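# Bridge the wooden block over the centre of the well

## Task

Four desks, each with one arm fixed to it, surround a square opening (the well) with only floor beneath it. The well's centre is at scene x = 0, y = 0, and its edges run parallel to x and y. Approximate arm mounts in metres, with facing measured in degrees counter-clockwise from +x: arm1 at (+0.22, +0.56, +0.72) facing -90; arm2 at (-0.52, +0.50, +0.72) facing -90; arm3 at (-0.22, -0.56, +0.72) facing +90; arm4 at (+0.52, -0.50, +0.72) facing +90. No single wooden stick spans the well. Get the wooden block resting with its centre directly above the well's centre. The block and sticks are allowed to hang over the well, and any number of arms may help. It only counts if the arrangement stays put without any robot holding it. At the end, open the grippers and move the arms away.

## Robot and tools

Robots: four identical Kinova Gen3 arms named arm1, arm2, arm3 and arm4. Each has seven revolute joints, a Robotiq 2F-85 two-finger gripper and a wrist camera (arm1_cam_wrist, arm2_cam_wrist, arm3_cam_wrist, arm4_cam_wrist). A fixed room camera, cam_high, views the scene. The hand can get roughly 1.0 m away from the joint 1 axis at full extension.

Frame: one shared scene frame with its origin on the floor and +z upward. The well centre is x = 0, y = 0. The mounts given in the task are approximate. The hand point lies halfway between the fingertips; the hand's z axis runs along the fingers and its y axis is the direction in which the fingers open and close. No result line prints a base pose.

execute_actions: argument actions is a list holding one action or nothing. An action is an object keyed by arm name; each arm entry contains joints, an object of absolute joint targets (not offsets). Keys: joint1_rad through joint7_rad in radians, and gripper_m in metres (fingertip separation). Ranges: joint1_rad, joint3_rad, joint5_rad, joint7_rad -69.115 to 69.115; joint2_rad -2.249 to 2.249; joint4_rad -2.579 to 2.579; joint6_rad -2.099 to 2.099; gripper_m 0 to 0.085. Tolerance for done is ±0.01 rad on joints and ±0.003 m on the gripper. Any subset of arms and joints may be named; all start together and may finish at different moments. A joint or arm you omit can keep driving toward an older target without this showing in joint_status. Optional cameras lists which images to return (names above, or "all"); omitting it, null or ["all"] gives every camera, [] gives none. An unknown key, unknown camera or out-of-range number rejects the whole call and nothing moves. An empty actions list just reports state and images.

Joint meanings and signs: joint1 rotates the entire arm about its base's vertical axis, positive being clockwise viewed from above, and at 0 the arm extends toward the direction the base faces. joint2 is the shoulder: 0 is upright, positive leans the arm forward. joint3 spins the upper arm around its axis. joint4 is the elbow: 0 is straight, and with joint3 at 0 a positive value bends in the same sense that positive joint2 leans. joint5 spins the forearm. joint6 is the wrist: 0 keeps the hand in line, and with joint5 at 0 positive bends like positive joint4. joint7 rolls the hand, positive counter-clockwise when viewed from behind it.

Motion: speed and acceleration are capped; the joints of an arm are timed to arrive together from rest and halt together if reversed. A single action runs at most 15 s. After large moves the result may arrive before the arm has finished. Paths between postures can bulge out, so clear obstacles. While you compose a reply the arms keep holding the last command.

wait: seconds from 0 to 10; commands nothing and returns the same state and images as an empty action.

zoom_image: camera (one of the five names) and region [x0, y0, x1, y1] in pixels of that camera's latest full image, top-left being (0, 0), no larger than 504 by 504.

finished_scene: scene is the number of the current scene. Call it only once the block sits by itself over the centre and the arms have released and withdrawn; it cannot be reversed. If a reply contains no tool call, everything ends.

Reading results: joint_positions gives current angles. joint_status per commanded key: done (may sit a little off target; resending the same value won't change it), off_target (stopped short and possibly still pushing), contact_stop or time_out (target abandoned, joint holds where it stopped), not_followed (a safety check blocked the target; the arm may retry it on later actions until given acceptable targets or the path clears), limit_stop_at_motor_heat (stopped by overheating; resend the target). A line "joint command not followed", usually with a "cause:" line, means the inter-arm and self-collision check blocked targets; the gripper command still runs. on_its_own describes motion you did not command. If any call reports a stop, the remaining motion, wait and finished_scene calls in that same reply are skipped.

Loads and heat: torque limits are 46.9 N m on joints 1 to 4 and 29.5 N m on joints 5 to 7, including the weight of what is held. Reaching a limit freezes that arm and its gripper for 10 s and drops its remaining commands in the call. Holding loads warms motors; MOTOR HOT appears at 60 °C, and at 75 °C an OVER-TEMPERATURE FAULT lets the arm sag until it cools.

Avoid: knocking or pushing objects out of the work area; arms pressing hard against one another (nothing in the state reports robot-to-robot contact, and the collision check can be late and ignores grippers against other arms); shoving hard into the desks or objects, since the Gen3 keeps pushing after contact; dropping, letting things slip or slamming them. Objects may occasionally get a brief external nudge, so confirm the final placement with cam_high before finishing.

Each tool is called after "Call:" in YAML: its name, and indented under it one key for each argument.

## Session

Call:
execute_actions:
  actions: []

Scene clock: 0.00 s.
Motor temperatures (°C, as the motors report them): arm1=[30 26 24 26 36 33 38] | arm2=[32 26 26 30 32 36 38] | arm3=[26 26 25 27 36 34 39] | arm4=[30 31 28 26 35 37 47]
arm1.joint_positions: joint1_rad=+0.324 joint2_rad=-0.300 joint3_rad=-0.117 joint4_rad=+1.612 joint5_rad=+0.006 joint6_rad=+1.941 joint7_rad=+1.714 gripper_m=+0.085
arm1.joint_status: not commanded
arm1.hand: x=+0.1659 y=+0.4255 z=+1.2848 quat_wxyz=(+0.049, -0.736, -0.674, -0.034) (m; scene frame)
arm2.joint_positions: joint1_rad=+0.342 joint2_rad=-0.391 joint3_rad=-0.071 joint4_rad=+1.591 joint5_rad=-0.037 joint6_rad=+1.947 joint7_rad=+1.428 gripper_m=+0.085
arm2.joint_status: not commanded
arm2.hand: x=-0.5606 y=+0.3692 z=+1.2603 quat_wxyz=(+0.003, -0.822, -0.570, -0.010) (m; scene frame)
arm3.joint_positions: joint1_rad=+0.376 joint2_rad=-0.386 joint3_rad=-0.077 joint4_rad=+1.580 joint5_rad=-0.049 joint6_rad=+2.003 joint7_rad=+1.373 gripper_m=+0.085
arm3.joint_status: not commanded
arm3.hand: x=-0.1802 y=-0.4497 z=+1.2732 quat_wxyz=(+0.027, +0.531, -0.847, +0.013) (m; scene frame)
arm4.joint_positions: joint1_rad=+0.432 joint2_rad=-0.342 joint3_rad=-0.087 joint4_rad=+1.517 joint5_rad=-0.044 joint6_rad=+2.006 joint7_rad=+1.098 gripper_m=+0.085
arm4.joint_status: not commanded
arm4.hand: x=+0.5709 y=-0.3660 z=+1.2500 quat_wxyz=(+0.020, +0.375, -0.927, +0.020) (m; scene frame)
pictures: arm1_cam_wrist, arm2_cam_wrist, arm3_cam_wrist, arm4_cam_wrist, cam_high
Images, in order (width x height): arm1_cam_wrist 504x504, arm2_cam_wrist 504x504, arm3_cam_wrist 504x504, arm4_cam_wrist 504x504, cam_high 504x504.

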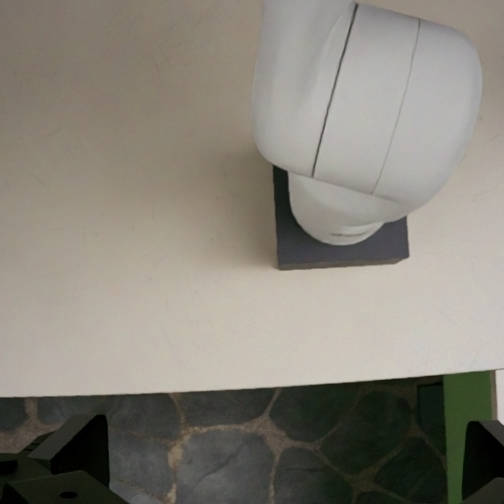

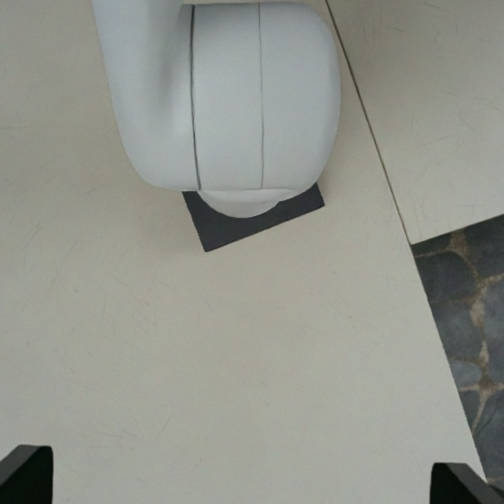

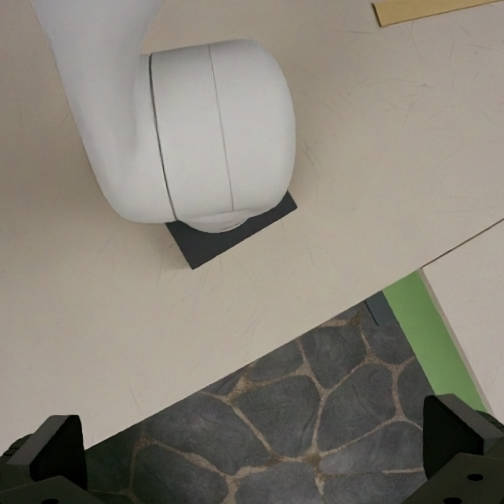

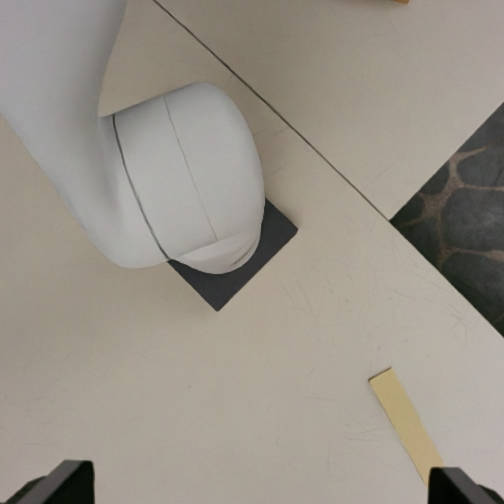

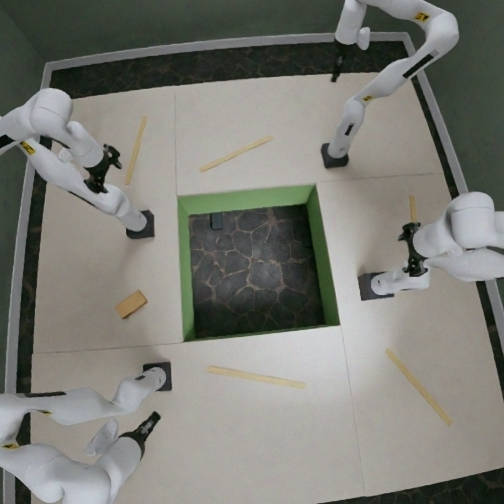

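Call:
zoom_image:
  camera: "cam_high"
  region: [100, 100, 300, 300]

Call:
zoom_image:
  camera: "cam_high"
  region: [100, 250, 300, 450]

Call:
zoom_image:
  camera: "cam_high"
  region: [280, 250, 480, 450]

Call:
zoom_image:
  camera: "cam_high"
  region: [280, 100, 480, 300]

Region (100, 100, 300, 300) of cam_high's 504x504 image, scaled by 2.520, with more detail than that image has.

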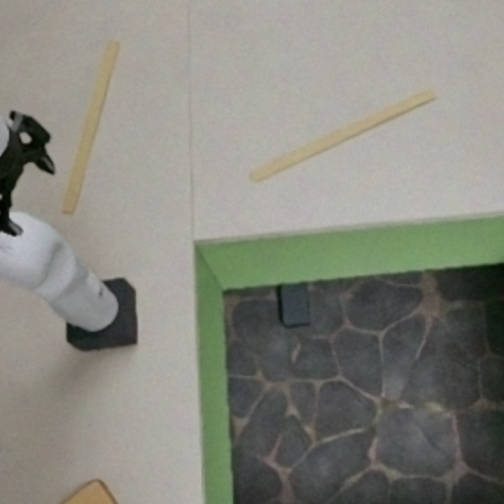

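Region (100, 250, 300, 450) of cam_high's 504x504 image, scaled by 2.520, with more detail than that image has.

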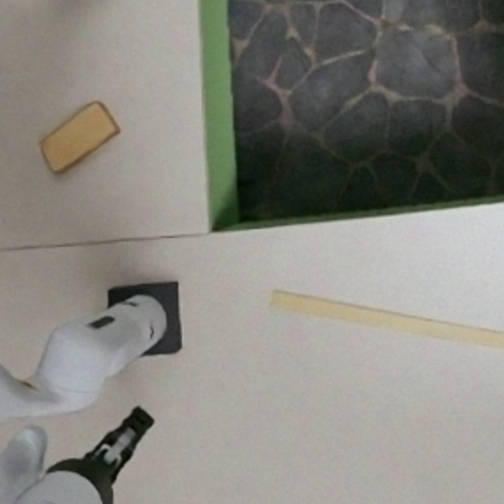

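Region (280, 250, 480, 450) of cam_high's 504x504 image, scaled by 2.520, with more detail than that image has.

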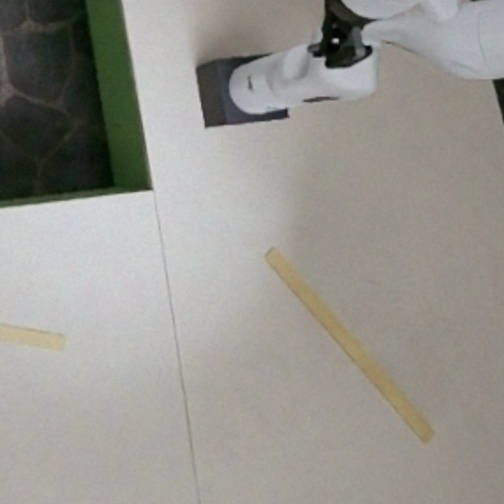

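Region (280, 100, 480, 300) of cam_high's 504x504 image, scaled by 2.520, with more detail than that image has.

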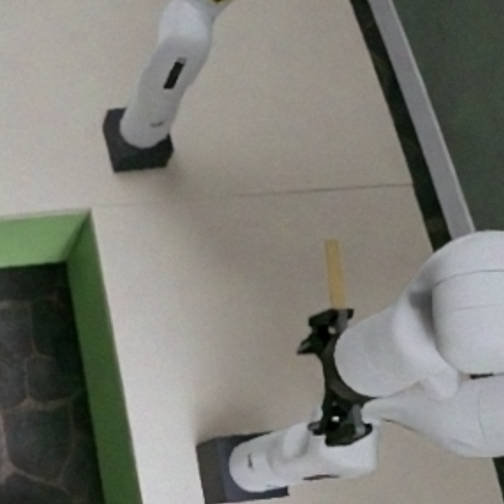

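Call:
execute_actions:
  actions:
    - {"arm1":{"joints":{"joint1_rad":-1.815,"joint2_rad":0.566,"joint3_rad":0,"joint4_rad":1.758,"joint5_rad":0,"joint6_rad":0.817,"joint7_rad":1.9}},"arm2":{"joints":{"joint1_rad":0.128,"joint2_rad":0.727,"joint3_rad":0,"joint4_rad":1.433,"joint5_rad":0,"joint6_rad":0.982,"joint7_rad":2.09}},"arm3":{"joints":{"joint1_rad":-1.61,"joint2_rad":0.566,"joint3_rad":0,"joint4_rad":1.758,"joint5_rad":0,"joint6_rad":0.817,"joint7_rad":1.29}},"arm4":{"joints":{"joint1_rad":0.082,"joint2_rad":0.566,"joint3_rad":0,"joint4_rad":1.758,"joint5_rad":0,"joint6_rad":0.817,"joint7_rad":1.37}}}

Scene clock: 5.40 s.
Motor temperatures (°C, as the motors report them): arm1=[30 26 24 26 36 33 38] | arm2=[32 26 26 30 32 36 38] | arm3=[26 26 25 27 36 34 39] | arm4=[30 31 28 26 35 37 47]
arm1.joint_positions: joint1_rad=-1.815 joint2_rad=+0.566 joint3_rad=+0.000 joint4_rad=+1.758 joint5_rad=+0.000 joint6_rad=+0.817 joint7_rad=+1.900 gripper_m=+0.085
arm1.joint_status: all done
arm1.hand: x=+0.6662 y=+0.6395 z=+0.9386 quat_wxyz=(+0.001, +0.276, -0.961, +0.001) (m; scene frame)
arm2.joint_positions: joint1_rad=+0.128 joint2_rad=+0.727 joint3_rad=+0.000 joint4_rad=+1.433 joint5_rad=+0.000 joint6_rad=+0.982 joint7_rad=+2.090 gripper_m=+0.085
arm2.joint_status: all done
arm2.hand: x=-0.5890 y=-0.0385 z=+0.8916 quat_wxyz=(+0.001, -0.536, -0.844, -0.007) (m; scene frame)
arm3.joint_positions: joint1_rad=-1.610 joint2_rad=+0.566 joint3_rad=+0.000 joint4_rad=+1.758 joint5_rad=+0.000 joint6_rad=+0.817 joint7_rad=+1.290 gripper_m=+0.085
arm3.joint_status: all done
arm3.hand: x=-0.6726 y=-0.5680 z=+0.9078 quat_wxyz=(+0.000, +0.995, -0.104, -0.001) (m; scene frame)
arm4.joint_positions: joint1_rad=+0.082 joint2_rad=+0.566 joint3_rad=+0.000 joint4_rad=+1.758 joint5_rad=+0.000 joint6_rad=+0.817 joint7_rad=+1.370 gripper_m=+0.085
arm4.joint_status: all done
arm4.hand: x=+0.5800 y=-0.0463 z=+0.8669 quat_wxyz=(+0.004, +0.602, -0.798, +0.007) (m; scene frame)
pictures: arm1_cam_wrist, arm2_cam_wrist, arm3_cam_wrist, arm4_cam_wrist, cam_high
Images, in order (width x height): arm1_cam_wrist 504x504, arm2_cam_wrist 504x504, arm3_cam_wrist 504x504, arm4_cam_wrist 504x504, cam_high 504x504.

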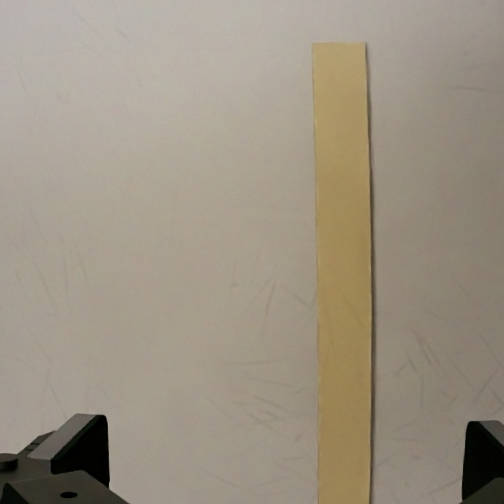

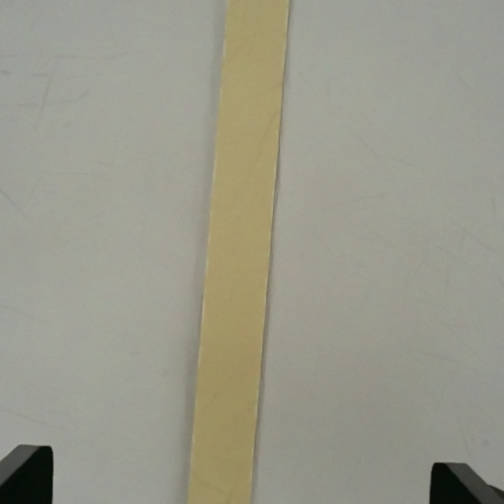

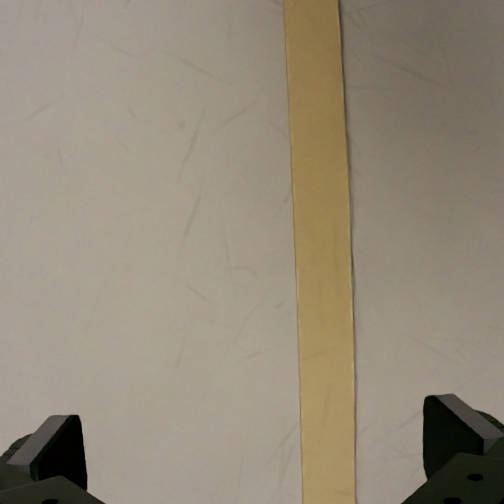

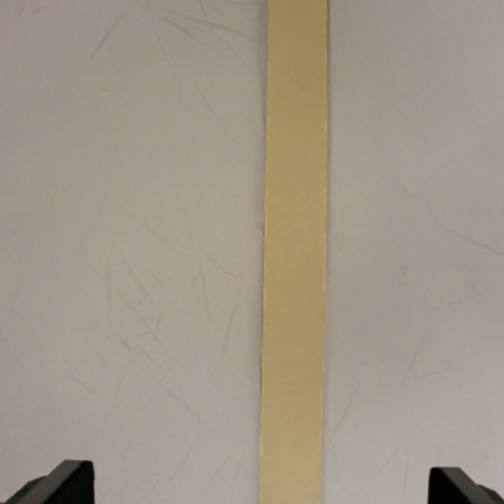

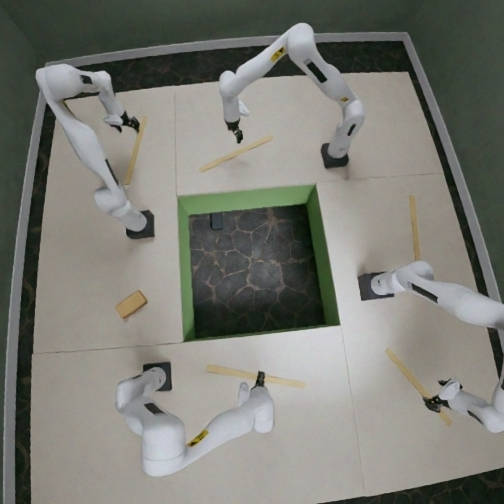

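Call:
execute_actions:
  actions:
    - {"arm1":{"joints":{"joint1_rad":-1.89,"joint2_rad":0.962,"joint4_rad":1.823,"joint6_rad":0.357,"joint7_rad":1.83}},"arm2":{"joints":{"joint1_rad":0.145,"joint2_rad":0.965,"joint4_rad":1.507,"joint6_rad":0.67,"joint7_rad":2.04}},"arm3":{"joints":{"joint1_rad":-1.69,"joint2_rad":0.891,"joint4_rad":1.832,"joint6_rad":0.418,"joint7_rad":1.23}},"arm4":{"joints":{"joint1_rad":0.047,"joint2_rad":0.801,"joint4_rad":1.833,"joint6_rad":0.507,"joint7_rad":1.33}}}

Call:
zoom_image:
  camera: "cam_high"
  region: [100, 90, 300, 210]

Scene clock: 7.63 s.
Motor temperatures (°C, as the motors report them): arm1=[30 26 24 26 36 33 38] | arm2=[32 26 26 30 32 36 38] | arm3=[26 26 25 27 36 34 39] | arm4=[30 31 28 26 35 37 47]
arm1.joint_positions: joint1_rad=-1.890 joint2_rad=+0.962 joint3_rad=+0.000 joint4_rad=+1.823 joint5_rad=+0.000 joint6_rad=+0.357 joint7_rad=+1.830 gripper_m=+0.085
arm1.joint_status: all done
arm1.hand: x=+0.6581 y=+0.6724 z=+0.7445 quat_wxyz=(+0.002, +0.278, -0.961, +0.001) (m; scene frame)
arm2.joint_positions: joint1_rad=+0.145 joint2_rad=+0.965 joint3_rad=+0.000 joint4_rad=+1.507 joint5_rad=+0.000 joint6_rad=+0.670 joint7_rad=+2.040 gripper_m=+0.085
arm2.joint_status: all done
arm2.hand: x=-0.5973 y=-0.0354 z=+0.7450 quat_wxyz=(+0.002, -0.564, -0.825, -0.007) (m; scene frame)
arm3.joint_positions: joint1_rad=-1.690 joint2_rad=+0.891 joint3_rad=+0.000 joint4_rad=+1.832 joint5_rad=+0.000 joint6_rad=+0.418 joint7_rad=+1.230 gripper_m=+0.085
arm3.joint_status: all done
arm3.hand: x=-0.6708 y=-0.6045 z=+0.7450 quat_wxyz=(+0.000, +0.996, -0.094, -0.001) (m; scene frame)
arm4.joint_positions: joint1_rad=+0.047 joint2_rad=+0.801 joint3_rad=+0.000 joint4_rad=+1.833 joint5_rad=+0.000 joint6_rad=+0.507 joint7_rad=+1.330 gripper_m=+0.085
arm4.joint_status: all done
arm4.hand: x=+0.5644 y=-0.0466 z=+0.7449 quat_wxyz=(+0.004, +0.600, -0.800, +0.007) (m; scene frame)
pictures: arm1_cam_wrist, arm2_cam_wrist, arm3_cam_wrist, arm4_cam_wrist, cam_high
Images, in order (width x height): arm1_cam_wrist 504x504, arm2_cam_wrist 504x504, arm3_cam_wrist 504x504, arm4_cam_wrist 504x504, cam_high 504x504.

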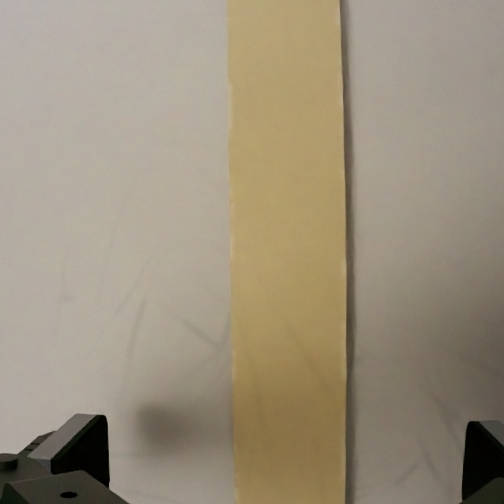

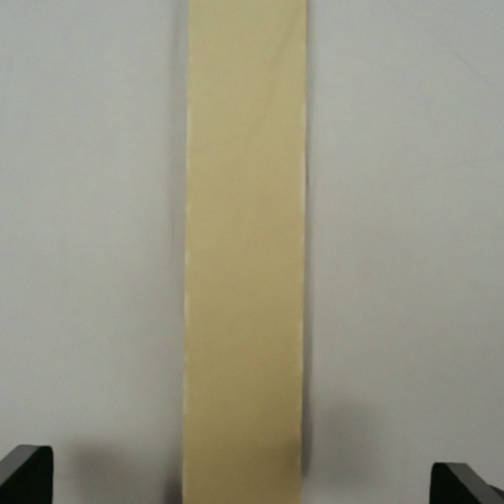

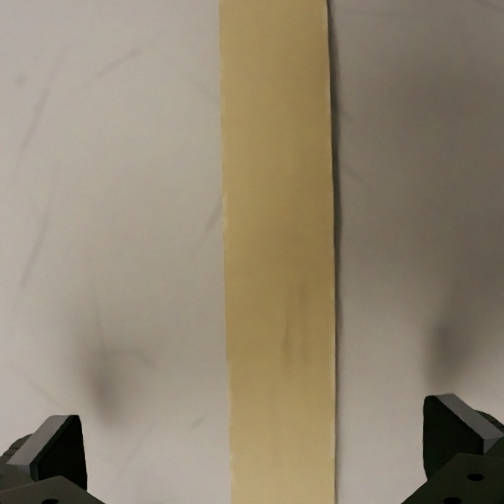

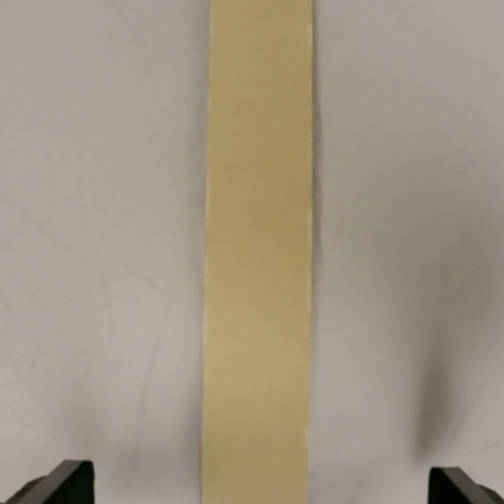

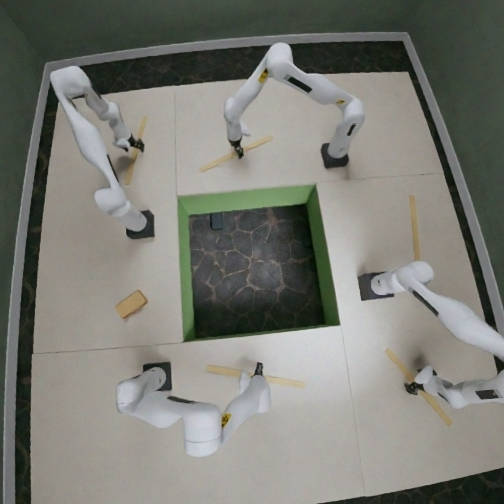

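Region (100, 90, 300, 210) of cam_high's 504x504 image, scaled by 2.520, with more detail than that image has; it fills the top 302 rows of this view, and the rest is white.

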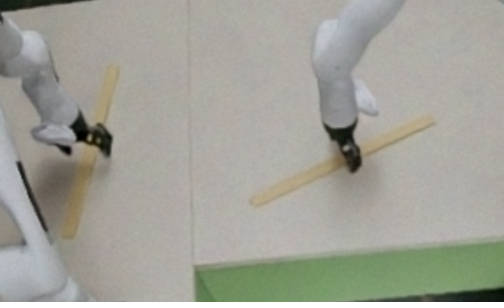

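Call:
execute_actions:
  actions:
    - {"arm1":{"joints":{"joint2_rad":0.992,"joint6_rad":0.327,"gripper_m":0.05}},"arm2":{"joints":{"joint2_rad":0.99,"joint6_rad":0.645,"gripper_m":0.05}},"arm3":{"joints":{"joint1_rad":-1.705,"joint2_rad":0.921,"joint6_rad":0.388,"gripper_m":0.05}},"arm4":{"joints":{"joint2_rad":0.831,"joint6_rad":0.477,"gripper_m":0.05}}}
  cameras: ["arm1_cam_wrist","arm3_cam_wrist"]

Call:
execute_actions:
  actions:
    - {"arm2":{"joints":{"gripper_m":0.02}}}
  cameras: ["arm2_cam_wrist"]

Scene clock: 8.73 s.
Motor temperatures (°C, as the motors report them): arm1=[30 26 24 26 36 33 38] | arm2=[32 26 26 30 32 36 38] | arm3=[26 26 25 27 36 34 39] | arm4=[30 31 28 26 35 37 47]
arm1.joint_positions: joint1_rad=-1.890 joint2_rad=+0.984 joint3_rad=+0.000 joint4_rad=+1.823 joint5_rad=+0.000 joint6_rad=+0.328 joint7_rad=+1.830 gripper_m=+0.050
arm1.joint_status: all done
arm1.hand: x=+0.6591 y=+0.6730 z=+0.7346 quat_wxyz=(-0.002, +0.278, -0.961, +0.000) (m; scene frame)
arm2.joint_positions: joint1_rad=+0.146 joint2_rad=+0.980 joint3_rad=+0.001 joint4_rad=+1.504 joint5_rad=+0.000 joint6_rad=+0.645 joint7_rad=+2.040 gripper_m=+0.050
arm2.joint_status: all done
arm2.hand: x=-0.5986 y=-0.0396 z=+0.7374 quat_wxyz=(-0.001, -0.565, -0.825, -0.001) (m; scene frame)
arm3.joint_positions: joint1_rad=-1.704 joint2_rad=+0.914 joint3_rad=+0.002 joint4_rad=+1.832 joint5_rad=+0.001 joint6_rad=+0.390 joint7_rad=+1.230 gripper_m=+0.050
arm3.joint_status: all done
arm3.hand: x=-0.6715 y=-0.6098 z=+0.7346 quat_wxyz=(+0.000, +0.996, -0.087, -0.004) (m; scene frame)
arm4.joint_positions: joint1_rad=+0.045 joint2_rad=+0.818 joint3_rad=-0.002 joint4_rad=+1.830 joint5_rad=-0.001 joint6_rad=+0.478 joint7_rad=+1.330 gripper_m=+0.050
arm4.joint_status: joint2_rad off_target (ended at +0.818, target +0.831); the others done
arm4.hand: x=+0.5624 y=-0.0411 z=+0.7373 quat_wxyz=(+0.000, +0.601, -0.799, +0.001) (m; scene frame)
pictures: arm1_cam_wrist, arm3_cam_wrist
Images, in order (width x height): arm1_cam_wrist 504x504, arm3_cam_wrist 504x504.

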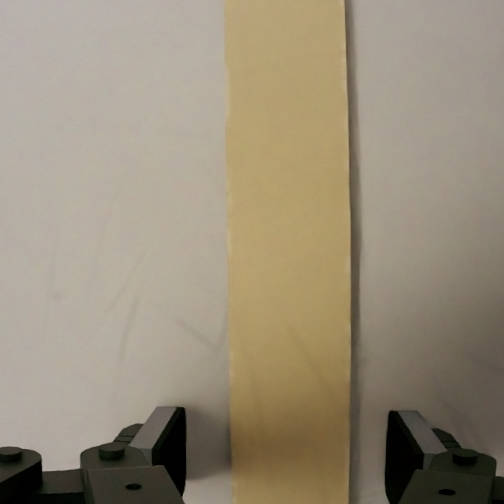

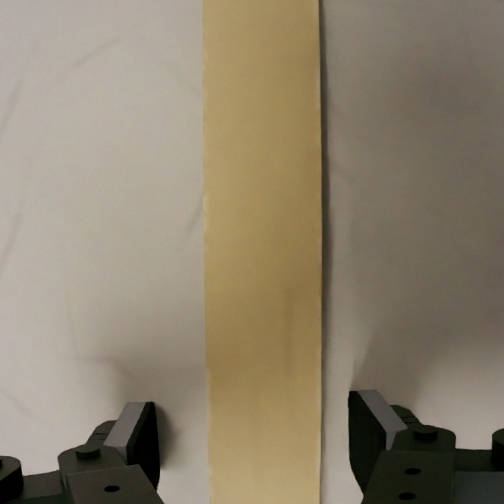

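Scene clock: 9.47 s.
Motor temperatures (°C, as the motors report them): arm1=[30 26 24 26 36 33 38] | arm2=[32 26 26 30 32 36 38] | arm3=[26 26 25 27 36 34 39] | arm4=[30 31 28 26 35 37 47]
arm1.joint_positions: joint1_rad=-1.890 joint2_rad=+0.984 joint3_rad=+0.000 joint4_rad=+1.823 joint5_rad=+0.000 joint6_rad=+0.328 joint7_rad=+1.830 gripper_m=+0.050
arm1.joint_status: not commanded
arm1.hand: x=+0.6591 y=+0.6730 z=+0.7346 quat_wxyz=(-0.002, +0.278, -0.961, +0.000) (m; scene frame)
arm2.joint_positions: joint1_rad=+0.144 joint2_rad=+0.975 joint3_rad=-0.001 joint4_rad=+1.503 joint5_rad=-0.001 joint6_rad=+0.647 joint7_rad=+2.040 gripper_m=+0.025
arm2.joint_status: gripper_m off_target (ended at +0.025, target +0.020)
arm2.hand: x=-0.5972 y=-0.0417 z=+0.7404 quat_wxyz=(-0.003, -0.564, -0.826, +0.001) (m; scene frame)
arm3.joint_positions: joint1_rad=-1.704 joint2_rad=+0.914 joint3_rad=+0.002 joint4_rad=+1.832 joint5_rad=+0.001 joint6_rad=+0.390 joint7_rad=+1.230 gripper_m=+0.050
arm3.joint_status: not commanded
arm3.hand: x=-0.6715 y=-0.6098 z=+0.7346 quat_wxyz=(+0.000, +0.996, -0.087, -0.004) (m; scene frame)
arm4.joint_positions: joint1_rad=+0.045 joint2_rad=+0.818 joint3_rad=-0.002 joint4_rad=+1.830 joint5_rad=-0.001 joint6_rad=+0.478 joint7_rad=+1.330 gripper_m=+0.050
arm4.joint_status: not commanded
arm4.hand: x=+0.5624 y=-0.0411 z=+0.7373 quat_wxyz=(+0.000, +0.601, -0.799, +0.001) (m; scene frame)
pictures: arm2_cam_wrist
Images, in order (width x height): arm2_cam_wrist 504x504.

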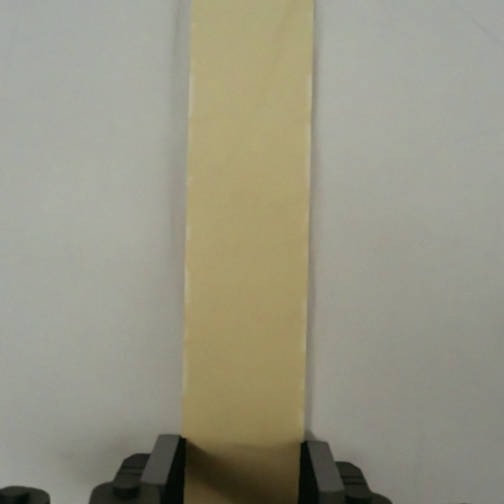

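Call:
execute_actions:
  actions:
    - {"arm1":{"joints":{"joint2_rad":0.977,"joint6_rad":0.342,"gripper_m":0.015}},"arm2":{"joints":{"joint2_rad":0.974,"gripper_m":0.015}},"arm3":{"joints":{"joint2_rad":0.907,"joint6_rad":0.402,"gripper_m":0.015}},"arm4":{"joints":{"joint2_rad":0.811,"gripper_m":0.015}}}
  cameras: []

Call:
execute_actions:
  actions:
    - {"arm1":{"joints":{"joint2_rad":0.566,"joint4_rad":1.758,"joint6_rad":0.817}},"arm2":{"joints":{"joint2_rad":0.874,"joint6_rad":0.745}},"arm3":{"joints":{"joint2_rad":0.566,"joint4_rad":1.758,"joint6_rad":0.817}},"arm4":{"joints":{"joint2_rad":0.711,"joint6_rad":0.577}}}

Scene clock: 10.53 s.
Motor temperatures (°C, as the motors report them): arm1=[30 26 24 26 36 33 38] | arm2=[32 26 26 30 32 36 38] | arm3=[26 26 25 27 36 34 39] | arm4=[30 31 28 26 35 37 47]
arm1.joint_positions: joint1_rad=-1.890 joint2_rad=+0.976 joint3_rad=+0.000 joint4_rad=+1.823 joint5_rad=+0.000 joint6_rad=+0.342 joint7_rad=+1.830 gripper_m=+0.024
arm1.joint_status: gripper_m off_target (ended at +0.024, target +0.015); the others done
arm1.hand: x=+0.6577 y=+0.6722 z=+0.7382 quat_wxyz=(+0.001, +0.278, -0.961, +0.001) (m; scene frame)
arm2.joint_positions: joint1_rad=+0.145 joint2_rad=+0.972 joint3_rad=+0.000 joint4_rad=+1.506 joint5_rad=+0.000 joint6_rad=+0.645 joint7_rad=+2.040 gripper_m=+0.024
arm2.joint_status: gripper_m off_target (ended at +0.024, target +0.015); the others done
arm2.hand: x=-0.5976 y=-0.0411 z=+0.7411 quat_wxyz=(-0.003, -0.564, -0.826, +0.001) (m; scene frame)
arm3.joint_positions: joint1_rad=-1.705 joint2_rad=+0.906 joint3_rad=+0.000 joint4_rad=+1.832 joint5_rad=+0.000 joint6_rad=+0.402 joint7_rad=+1.230 gripper_m=+0.024
arm3.joint_status: gripper_m off_target (ended at +0.024, target +0.015); the others done
arm3.hand: x=-0.6699 y=-0.6113 z=+0.7383 quat_wxyz=(+0.000, +0.996, -0.087, -0.001) (m; scene frame)
arm4.joint_positions: joint1_rad=+0.047 joint2_rad=+0.809 joint3_rad=+0.000 joint4_rad=+1.833 joint5_rad=+0.000 joint6_rad=+0.478 joint7_rad=+1.330 gripper_m=+0.024
arm4.joint_status: gripper_m off_target (ended at +0.024, target +0.015); the others done
arm4.hand: x=+0.5646 y=-0.0399 z=+0.7411 quat_wxyz=(-0.003, +0.600, -0.800, -0.001) (m; scene frame)
pictures: none
No camera images: the call's "cameras" was empty. Leave "cameras" out to get every camera's image.

Scene clock: 12.20 s.
Motor temperatures (°C, as the motors report them): arm1=[30 26 24 26 36 33 38] | arm2=[32 26 26 30 32 36 38] | arm3=[26 26 25 27 36 34 39] | arm4=[30 31 28 26 35 37 47]
arm1.joint_positions: joint1_rad=-1.890 joint2_rad=+0.567 joint3_rad=+0.000 joint4_rad=+1.758 joint5_rad=+0.000 joint6_rad=+0.817 joint7_rad=+1.830 gripper_m=+0.024
arm1.joint_status: all done
arm1.hand: x=+0.6588 y=+0.6729 z=+0.9382 quat_wxyz=(+0.002, +0.278, -0.961, +0.001) (m; scene frame)
arm2.joint_positions: joint1_rad=+0.145 joint2_rad=+0.875 joint3_rad=+0.000 joint4_rad=+1.507 joint5_rad=+0.000 joint6_rad=+0.745 joint7_rad=+2.040 gripper_m=+0.024
arm2.joint_status: all done
arm2.hand: x=-0.5979 y=-0.0391 z=+0.7939 quat_wxyz=(-0.002, -0.564, -0.826, +0.000) (m; scene frame)
arm3.joint_positions: joint1_rad=-1.705 joint2_rad=+0.566 joint3_rad=+0.000 joint4_rad=+1.758 joint5_rad=+0.000 joint6_rad=+0.817 joint7_rad=+1.230 gripper_m=+0.024
arm3.joint_status: all done
arm3.hand: x=-0.6696 y=-0.6112 z=+0.9076 quat_wxyz=(+0.000, +0.996, -0.087, +0.000) (m; scene frame)
arm4.joint_positions: joint1_rad=+0.047 joint2_rad=+0.711 joint3_rad=+0.000 joint4_rad=+1.833 joint5_rad=+0.000 joint6_rad=+0.577 joint7_rad=+1.330 gripper_m=+0.024
arm4.joint_status: all done
arm4.hand: x=+0.5644 y=-0.0433 z=+0.7855 quat_wxyz=(-0.002, +0.600, -0.800, +0.000) (m; scene frame)
pictures: arm1_cam_wrist, arm2_cam_wrist, arm3_cam_wrist, arm4_cam_wrist, cam_high
Images, in order (width x height): arm1_cam_wrist 504x504, arm2_cam_wrist 504x504, arm3_cam_wrist 504x504, arm4_cam_wrist 504x504, cam_high 504x504.

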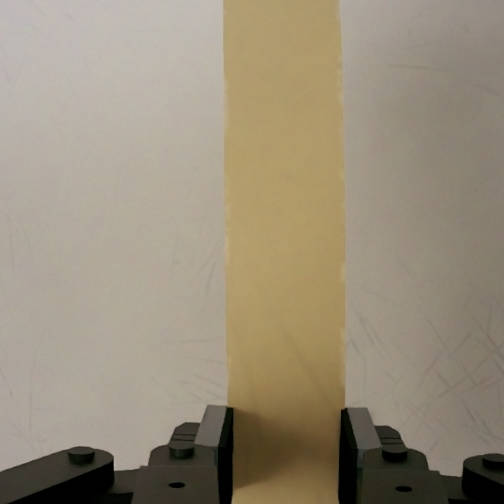

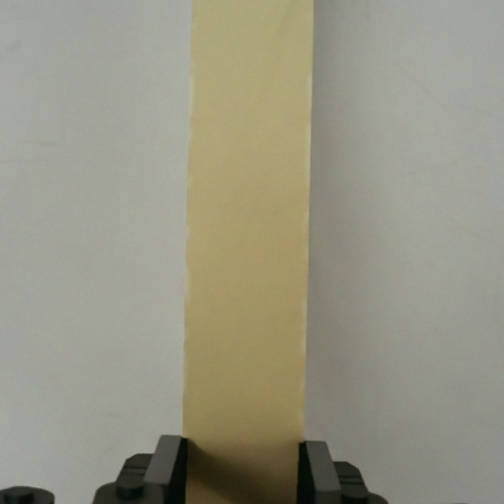

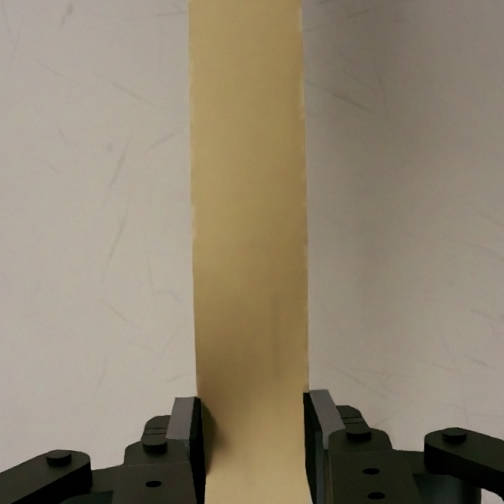

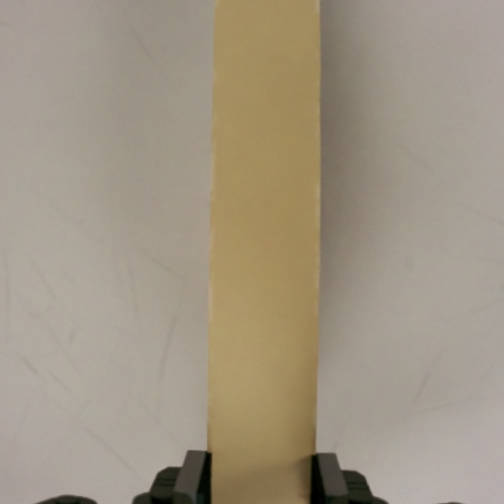

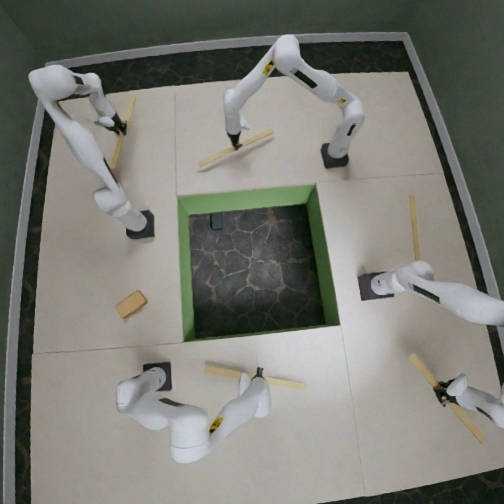

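Call:
execute_actions:
  actions:
    - {"arm1":{"joints":{"joint1_rad":0.32,"joint2_rad":0.951,"joint4_rad":1.773,"joint6_rad":0.417,"joint7_rad":5.05}}}
  cameras: ["cam_high"]

Call:
zoom_image:
  camera: "cam_high"
  region: [165, 165, 365, 365]

Scene clock: 16.43 s.
Motor temperatures (°C, as the motors report them): arm1=[30 26 24 26 36 33 38] | arm2=[32 26 26 30 32 36 38] | arm3=[26 26 25 27 36 34 39] | arm4=[30 31 28 26 35 37 47]
arm1.joint_positions: joint1_rad=+0.320 joint2_rad=+0.951 joint3_rad=+0.000 joint4_rad=+1.773 joint5_rad=+0.000 joint6_rad=+0.417 joint7_rad=+5.050 gripper_m=+0.024
arm1.joint_status: all done
arm1.hand: x=+0.0389 y=+0.1240 z=+0.7582 quat_wxyz=(+0.002, +0.708, -0.706, +0.000) (m; scene frame)
arm2.joint_positions: joint1_rad=+0.145 joint2_rad=+0.875 joint3_rad=+0.000 joint4_rad=+1.507 joint5_rad=+0.000 joint6_rad=+0.745 joint7_rad=+2.040 gripper_m=+0.024
arm2.joint_status: not commanded
arm2.hand: x=-0.5979 y=-0.0391 z=+0.7939 quat_wxyz=(-0.002, -0.564, -0.826, +0.000) (m; scene frame)
arm3.joint_positions: joint1_rad=-1.705 joint2_rad=+0.566 joint3_rad=+0.000 joint4_rad=+1.758 joint5_rad=+0.000 joint6_rad=+0.817 joint7_rad=+1.230 gripper_m=+0.024
arm3.joint_status: not commanded
arm3.hand: x=-0.6696 y=-0.6112 z=+0.9076 quat_wxyz=(+0.000, +0.996, -0.087, -0.001) (m; scene frame)
arm4.joint_positions: joint1_rad=+0.047 joint2_rad=+0.711 joint3_rad=+0.000 joint4_rad=+1.833 joint5_rad=+0.000 joint6_rad=+0.577 joint7_rad=+1.330 gripper_m=+0.024
arm4.joint_status: not commanded
arm4.hand: x=+0.5644 y=-0.0433 z=+0.7855 quat_wxyz=(-0.002, +0.600, -0.800, +0.000) (m; scene frame)
pictures: cam_high
Images, in order (width x height): cam_high 504x504.

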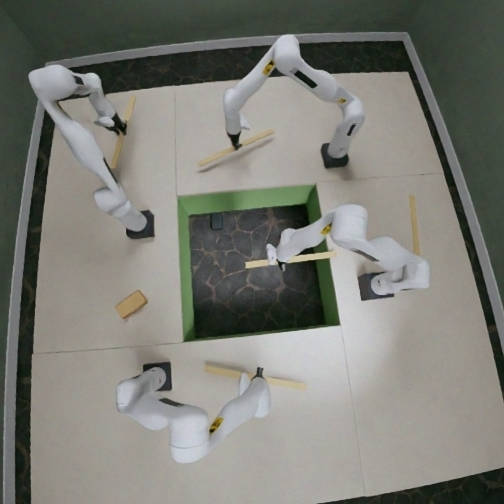

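Region (165, 165, 365, 365) of cam_high's 504x504 image, scaled by 2.520, with more detail than that image has.

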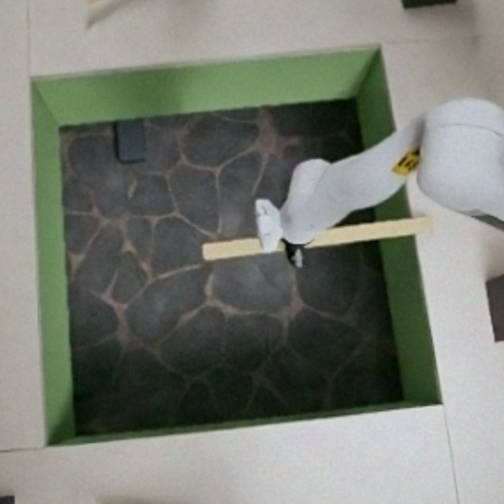

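Call:
execute_actions:
  actions:
    - {"arm1":{"joints":{"joint1_rad":0.304,"joint2_rad":0.998,"joint4_rad":1.737,"joint6_rad":0.406,"joint7_rad":5.034}},"arm2":{"joints":{"joint1_rad":-0.656,"joint2_rad":0.957,"joint4_rad":1.378,"joint6_rad":0.787,"joint7_rad":2.438}}}
  cameras: ["cam_high","arm1_cam_wrist"]

Call:
zoom_image:
  camera: "cam_high"
  region: [165, 165, 365, 365]

Scene clock: 18.90 s.
Motor temperatures (°C, as the motors report them): arm1=[30 26 24 26 36 33 38] | arm2=[32 26 26 30 32 36 38] | arm3=[26 26 25 27 36 34 39] | arm4=[30 31 28 26 35 37 47]
arm1.joint_positions: joint1_rad=+0.304 joint2_rad=+0.998 joint3_rad=+0.000 joint4_rad=+1.737 joint5_rad=+0.000 joint6_rad=+0.406 joint7_rad=+5.034 gripper_m=+0.024
arm1.joint_status: all done
arm1.hand: x=+0.0433 y=+0.1137 z=+0.7405 quat_wxyz=(+0.002, +0.708, -0.706, +0.000) (m; scene frame)
arm2.joint_positions: joint1_rad=-0.656 joint2_rad=+0.958 joint3_rad=+0.000 joint4_rad=+1.378 joint5_rad=+0.000 joint6_rad=+0.787 joint7_rad=+2.438 gripper_m=+0.024
arm2.joint_status: all done
arm2.hand: x=-0.1660 y=+0.0440 z=+0.7796 quat_wxyz=(-0.009, +0.000, -1.000, +0.001) (m; scene frame)
arm3.joint_positions: joint1_rad=-1.705 joint2_rad=+0.566 joint3_rad=+0.000 joint4_rad=+1.758 joint5_rad=+0.000 joint6_rad=+0.817 joint7_rad=+1.230 gripper_m=+0.024
arm3.joint_status: not commanded
arm3.hand: x=-0.6696 y=-0.6112 z=+0.9076 quat_wxyz=(+0.000, +0.996, -0.087, -0.001) (m; scene frame)
arm4.joint_positions: joint1_rad=+0.047 joint2_rad=+0.711 joint3_rad=+0.000 joint4_rad=+1.833 joint5_rad=+0.000 joint6_rad=+0.577 joint7_rad=+1.330 gripper_m=+0.024
arm4.joint_status: not commanded
arm4.hand: x=+0.5644 y=-0.0433 z=+0.7855 quat_wxyz=(-0.002, +0.600, -0.800, +0.000) (m; scene frame)
pictures: arm1_cam_wrist, cam_high
Images, in order (width x height): arm1_cam_wrist 504x504, cam_high 504x504.

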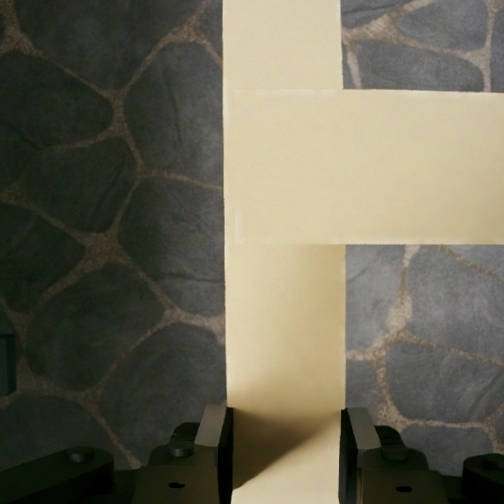

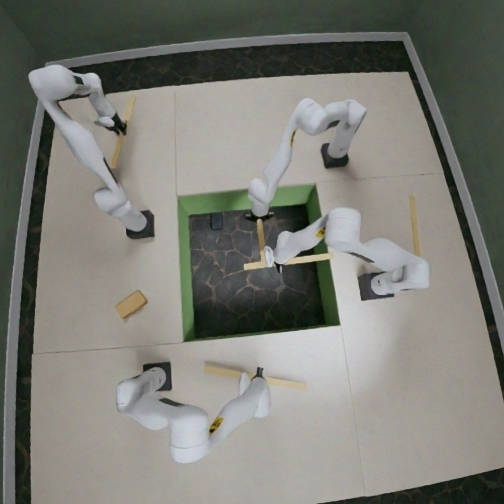

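Region (165, 165, 365, 365) of cam_high's 504x504 image, scaled by 2.520, with more detail than that image has.

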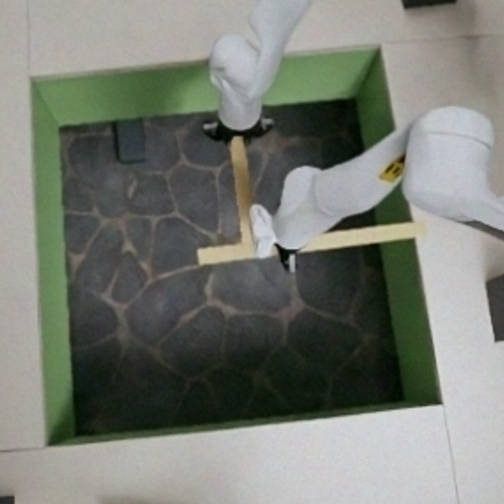

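Call:
execute_actions:
  actions:
    - {"arm2":{"joints":{"joint2_rad":1.011,"joint6_rad":0.733}}}
  cameras: ["arm1_cam_wrist"]

Call:
execute_actions:
  actions:
    - {"arm2":{"joints":{"gripper_m":0.045}}}
  cameras: ["arm1_cam_wrist"]

Call:
execute_actions:
  actions:
    - {"arm2":{"joints":{"joint2_rad":0.0,"joint4_rad":1.5,"joint6_rad":1.6}}}
  cameras: ["cam_high"]

Call:
zoom_image:
  camera: "cam_high"
  region: [165, 165, 365, 365]

Scene clock: 19.97 s.
Motor temperatures (°C, as the motors report them): arm1=[30 26 24 26 36 33 38] | arm2=[32 26 26 30 32 36 38] | arm3=[26 26 25 27 36 34 39] | arm4=[30 31 28 26 35 37 47]
arm1.joint_positions: joint1_rad=+0.304 joint2_rad=+0.998 joint3_rad=+0.000 joint4_rad=+1.737 joint5_rad=+0.000 joint6_rad=+0.406 joint7_rad=+5.034 gripper_m=+0.024
arm1.joint_status: not commanded
arm1.hand: x=+0.0433 y=+0.1137 z=+0.7405 quat_wxyz=(+0.002, +0.708, -0.706, +0.000) (m; scene frame)
arm2.joint_positions: joint1_rad=-0.656 joint2_rad=+1.011 joint3_rad=+0.000 joint4_rad=+1.378 joint5_rad=+0.000 joint6_rad=+0.733 joint7_rad=+2.438 gripper_m=+0.024
arm2.joint_status: all done
arm2.hand: x=-0.1655 y=+0.0441 z=+0.7488 quat_wxyz=(-0.009, +0.000, -1.000, +0.001) (m; scene frame)
arm3.joint_positions: joint1_rad=-1.705 joint2_rad=+0.566 joint3_rad=+0.000 joint4_rad=+1.758 joint5_rad=+0.000 joint6_rad=+0.817 joint7_rad=+1.230 gripper_m=+0.024
arm3.joint_status: not commanded
arm3.hand: x=-0.6696 y=-0.6112 z=+0.9076 quat_wxyz=(+0.000, +0.996, -0.087, -0.001) (m; scene frame)
arm4.joint_positions: joint1_rad=+0.047 joint2_rad=+0.711 joint3_rad=+0.000 joint4_rad=+1.833 joint5_rad=+0.000 joint6_rad=+0.577 joint7_rad=+1.330 gripper_m=+0.024
arm4.joint_status: not commanded
arm4.hand: x=+0.5644 y=-0.0433 z=+0.7855 quat_wxyz=(-0.002, +0.600, -0.800, +0.000) (m; scene frame)
pictures: arm1_cam_wrist
Images, in order (width x height): arm1_cam_wrist 504x504.

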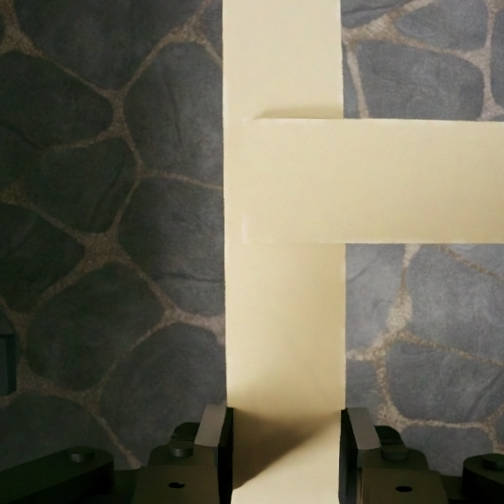

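Scene clock: 20.80 s.
Motor temperatures (°C, as the motors report them): arm1=[30 26 24 26 36 33 38] | arm2=[32 26 26 30 32 36 38] | arm3=[26 26 25 27 36 34 39] | arm4=[30 31 28 26 35 37 47]
arm1.joint_positions: joint1_rad=+0.304 joint2_rad=+0.999 joint3_rad=+0.000 joint4_rad=+1.737 joint5_rad=+0.000 joint6_rad=+0.406 joint7_rad=+5.034 gripper_m=+0.024
arm1.joint_status: not commanded
arm1.hand: x=+0.0434 y=+0.1138 z=+0.7404 quat_wxyz=(+0.002, +0.708, -0.706, +0.000) (m; scene frame)
arm2.joint_positions: joint1_rad=-0.656 joint2_rad=+1.011 joint3_rad=+0.000 joint4_rad=+1.378 joint5_rad=+0.000 joint6_rad=+0.733 joint7_rad=+2.438 gripper_m=+0.045
arm2.joint_status: all done
arm2.hand: x=-0.1653 y=+0.0439 z=+0.7491 quat_wxyz=(-0.009, +0.000, -1.000, +0.001) (m; scene frame)
arm3.joint_positions: joint1_rad=-1.705 joint2_rad=+0.566 joint3_rad=+0.000 joint4_rad=+1.758 joint5_rad=+0.000 joint6_rad=+0.817 joint7_rad=+1.230 gripper_m=+0.024
arm3.joint_status: not commanded
arm3.hand: x=-0.6696 y=-0.6112 z=+0.9076 quat_wxyz=(+0.000, +0.996, -0.087, -0.001) (m; scene frame)
arm4.joint_positions: joint1_rad=+0.047 joint2_rad=+0.711 joint3_rad=+0.000 joint4_rad=+1.833 joint5_rad=+0.000 joint6_rad=+0.577 joint7_rad=+1.330 gripper_m=+0.024
arm4.joint_status: not commanded
arm4.hand: x=+0.5644 y=-0.0433 z=+0.7855 quat_wxyz=(-0.002, +0.600, -0.800, +0.000) (m; scene frame)
pictures: arm1_cam_wrist
Images, in order (width x height): arm1_cam_wrist 504x504.

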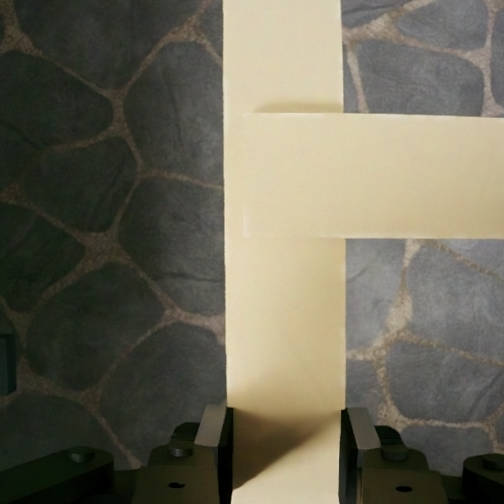

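Scene clock: 23.20 s.
Motor temperatures (°C, as the motors report them): arm1=[30 26 24 26 36 33 38] | arm2=[32 26 26 30 32 36 38] | arm3=[26 26 25 27 36 34 39] | arm4=[30 32 28 26 35 37 47]
arm1.joint_positions: joint1_rad=+0.304 joint2_rad=+0.999 joint3_rad=+0.000 joint4_rad=+1.737 joint5_rad=+0.000 joint6_rad=+0.406 joint7_rad=+5.034 gripper_m=+0.024
arm1.joint_status: not commanded
arm1.hand: x=+0.0434 y=+0.1138 z=+0.7404 quat_wxyz=(+0.002, +0.708, -0.706, +0.000) (m; scene frame)
arm2.joint_positions: joint1_rad=-0.656 joint2_rad=+0.000 joint3_rad=+0.000 joint4_rad=+1.500 joint5_rad=+0.000 joint6_rad=+1.600 joint7_rad=+2.438 gripper_m=+0.045
arm2.joint_status: all done
arm2.hand: x=-0.3299 y=+0.2297 z=+1.1998 quat_wxyz=(-0.016, +0.000, -1.000, +0.010) (m; scene frame)
arm3.joint_positions: joint1_rad=-1.705 joint2_rad=+0.566 joint3_rad=+0.000 joint4_rad=+1.758 joint5_rad=+0.000 joint6_rad=+0.817 joint7_rad=+1.230 gripper_m=+0.024
arm3.joint_status: not commanded
arm3.hand: x=-0.6696 y=-0.6112 z=+0.9076 quat_wxyz=(+0.000, +0.996, -0.087, -0.001) (m; scene frame)
arm4.joint_positions: joint1_rad=+0.047 joint2_rad=+0.711 joint3_rad=+0.000 joint4_rad=+1.833 joint5_rad=+0.000 joint6_rad=+0.577 joint7_rad=+1.330 gripper_m=+0.024
arm4.joint_status: not commanded
arm4.hand: x=+0.5644 y=-0.0433 z=+0.7855 quat_wxyz=(-0.002, +0.600, -0.800, +0.000) (m; scene frame)
pictures: cam_high
Images, in order (width x height): cam_high 504x504.

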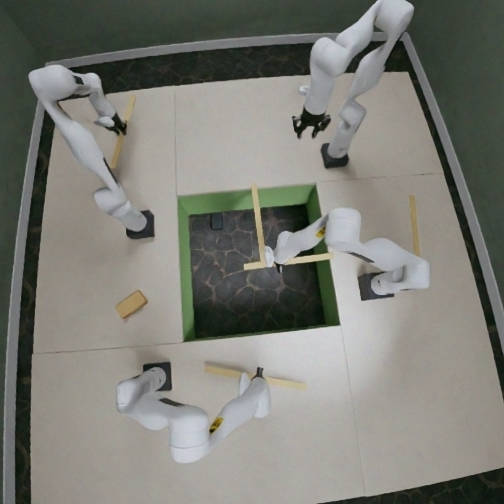

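Region (165, 165, 365, 365) of cam_high's 504x504 image, scaled by 2.520, with more detail than that image has.

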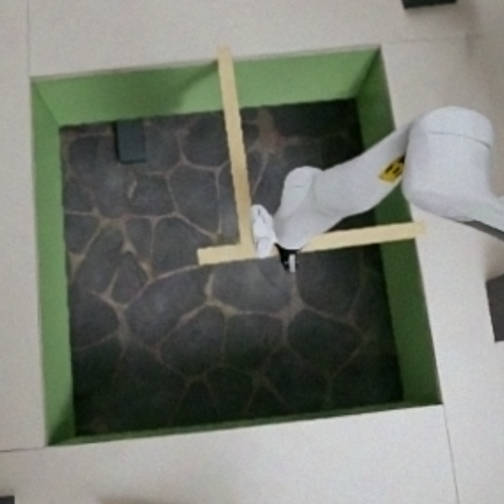

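Call:
execute_actions:
  actions:
    - {"arm3":{"joints":{"joint1_rad":0.426,"joint2_rad":0.754,"joint4_rad":1.989,"joint6_rad":0.398,"joint7_rad":1.965}}}
  cameras: ["cam_high"]

Call:
zoom_image:
  camera: "cam_high"
  region: [150, 190, 310, 310]

Scene clock: 26.73 s.
Motor temperatures (°C, as the motors report them): arm1=[30 26 24 26 36 33 38] | arm2=[32 26 26 30 32 36 38] | arm3=[26 26 25 27 36 34 39] | arm4=[30 32 28 26 35 37 47]
arm1.joint_positions: joint1_rad=+0.304 joint2_rad=+0.999 joint3_rad=+0.000 joint4_rad=+1.737 joint5_rad=+0.000 joint6_rad=+0.406 joint7_rad=+5.034 gripper_m=+0.024
arm1.joint_status: not commanded
arm1.hand: x=+0.0434 y=+0.1138 z=+0.7404 quat_wxyz=(+0.002, +0.708, -0.706, +0.000) (m; scene frame)
arm2.joint_positions: joint1_rad=-0.656 joint2_rad=+0.000 joint3_rad=+0.000 joint4_rad=+1.500 joint5_rad=+0.000 joint6_rad=+1.600 joint7_rad=+2.438 gripper_m=+0.045
arm2.joint_status: not commanded
arm2.hand: x=-0.3299 y=+0.2297 z=+1.1998 quat_wxyz=(-0.016, +0.000, -1.000, +0.010) (m; scene frame)
arm3.joint_positions: joint1_rad=+0.426 joint2_rad=+0.754 joint3_rad=+0.000 joint4_rad=+1.989 joint5_rad=+0.000 joint6_rad=+0.398 joint7_rad=+1.965 gripper_m=+0.024
arm3.joint_status: all done
arm3.hand: x=-0.0371 y=-0.1907 z=+0.7838 quat_wxyz=(+0.000, +0.708, -0.707, +0.000) (m; scene frame)
arm4.joint_positions: joint1_rad=+0.047 joint2_rad=+0.711 joint3_rad=+0.000 joint4_rad=+1.833 joint5_rad=+0.000 joint6_rad=+0.577 joint7_rad=+1.330 gripper_m=+0.024
arm4.joint_status: not commanded
arm4.hand: x=+0.5644 y=-0.0433 z=+0.7855 quat_wxyz=(-0.002, +0.600, -0.800, +0.000) (m; scene frame)
pictures: cam_high
Images, in order (width x height): cam_high 504x504.

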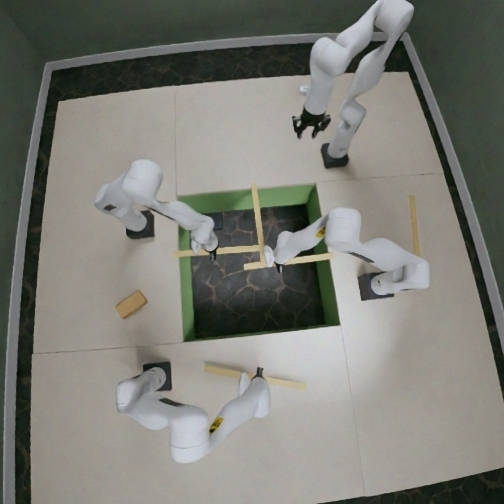

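Region (150, 190, 310, 310) of cam_high's 504x504 image, scaled by 3.150, with more detail than that image has; it fills the top 378 rows of this view, and the rest is white.

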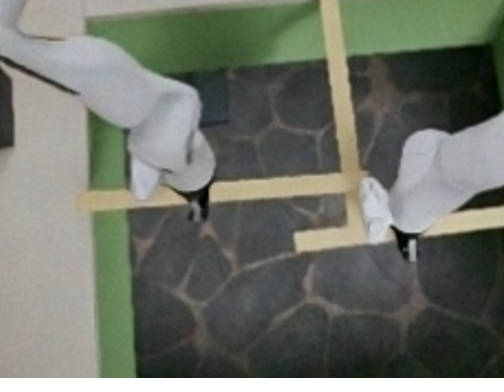

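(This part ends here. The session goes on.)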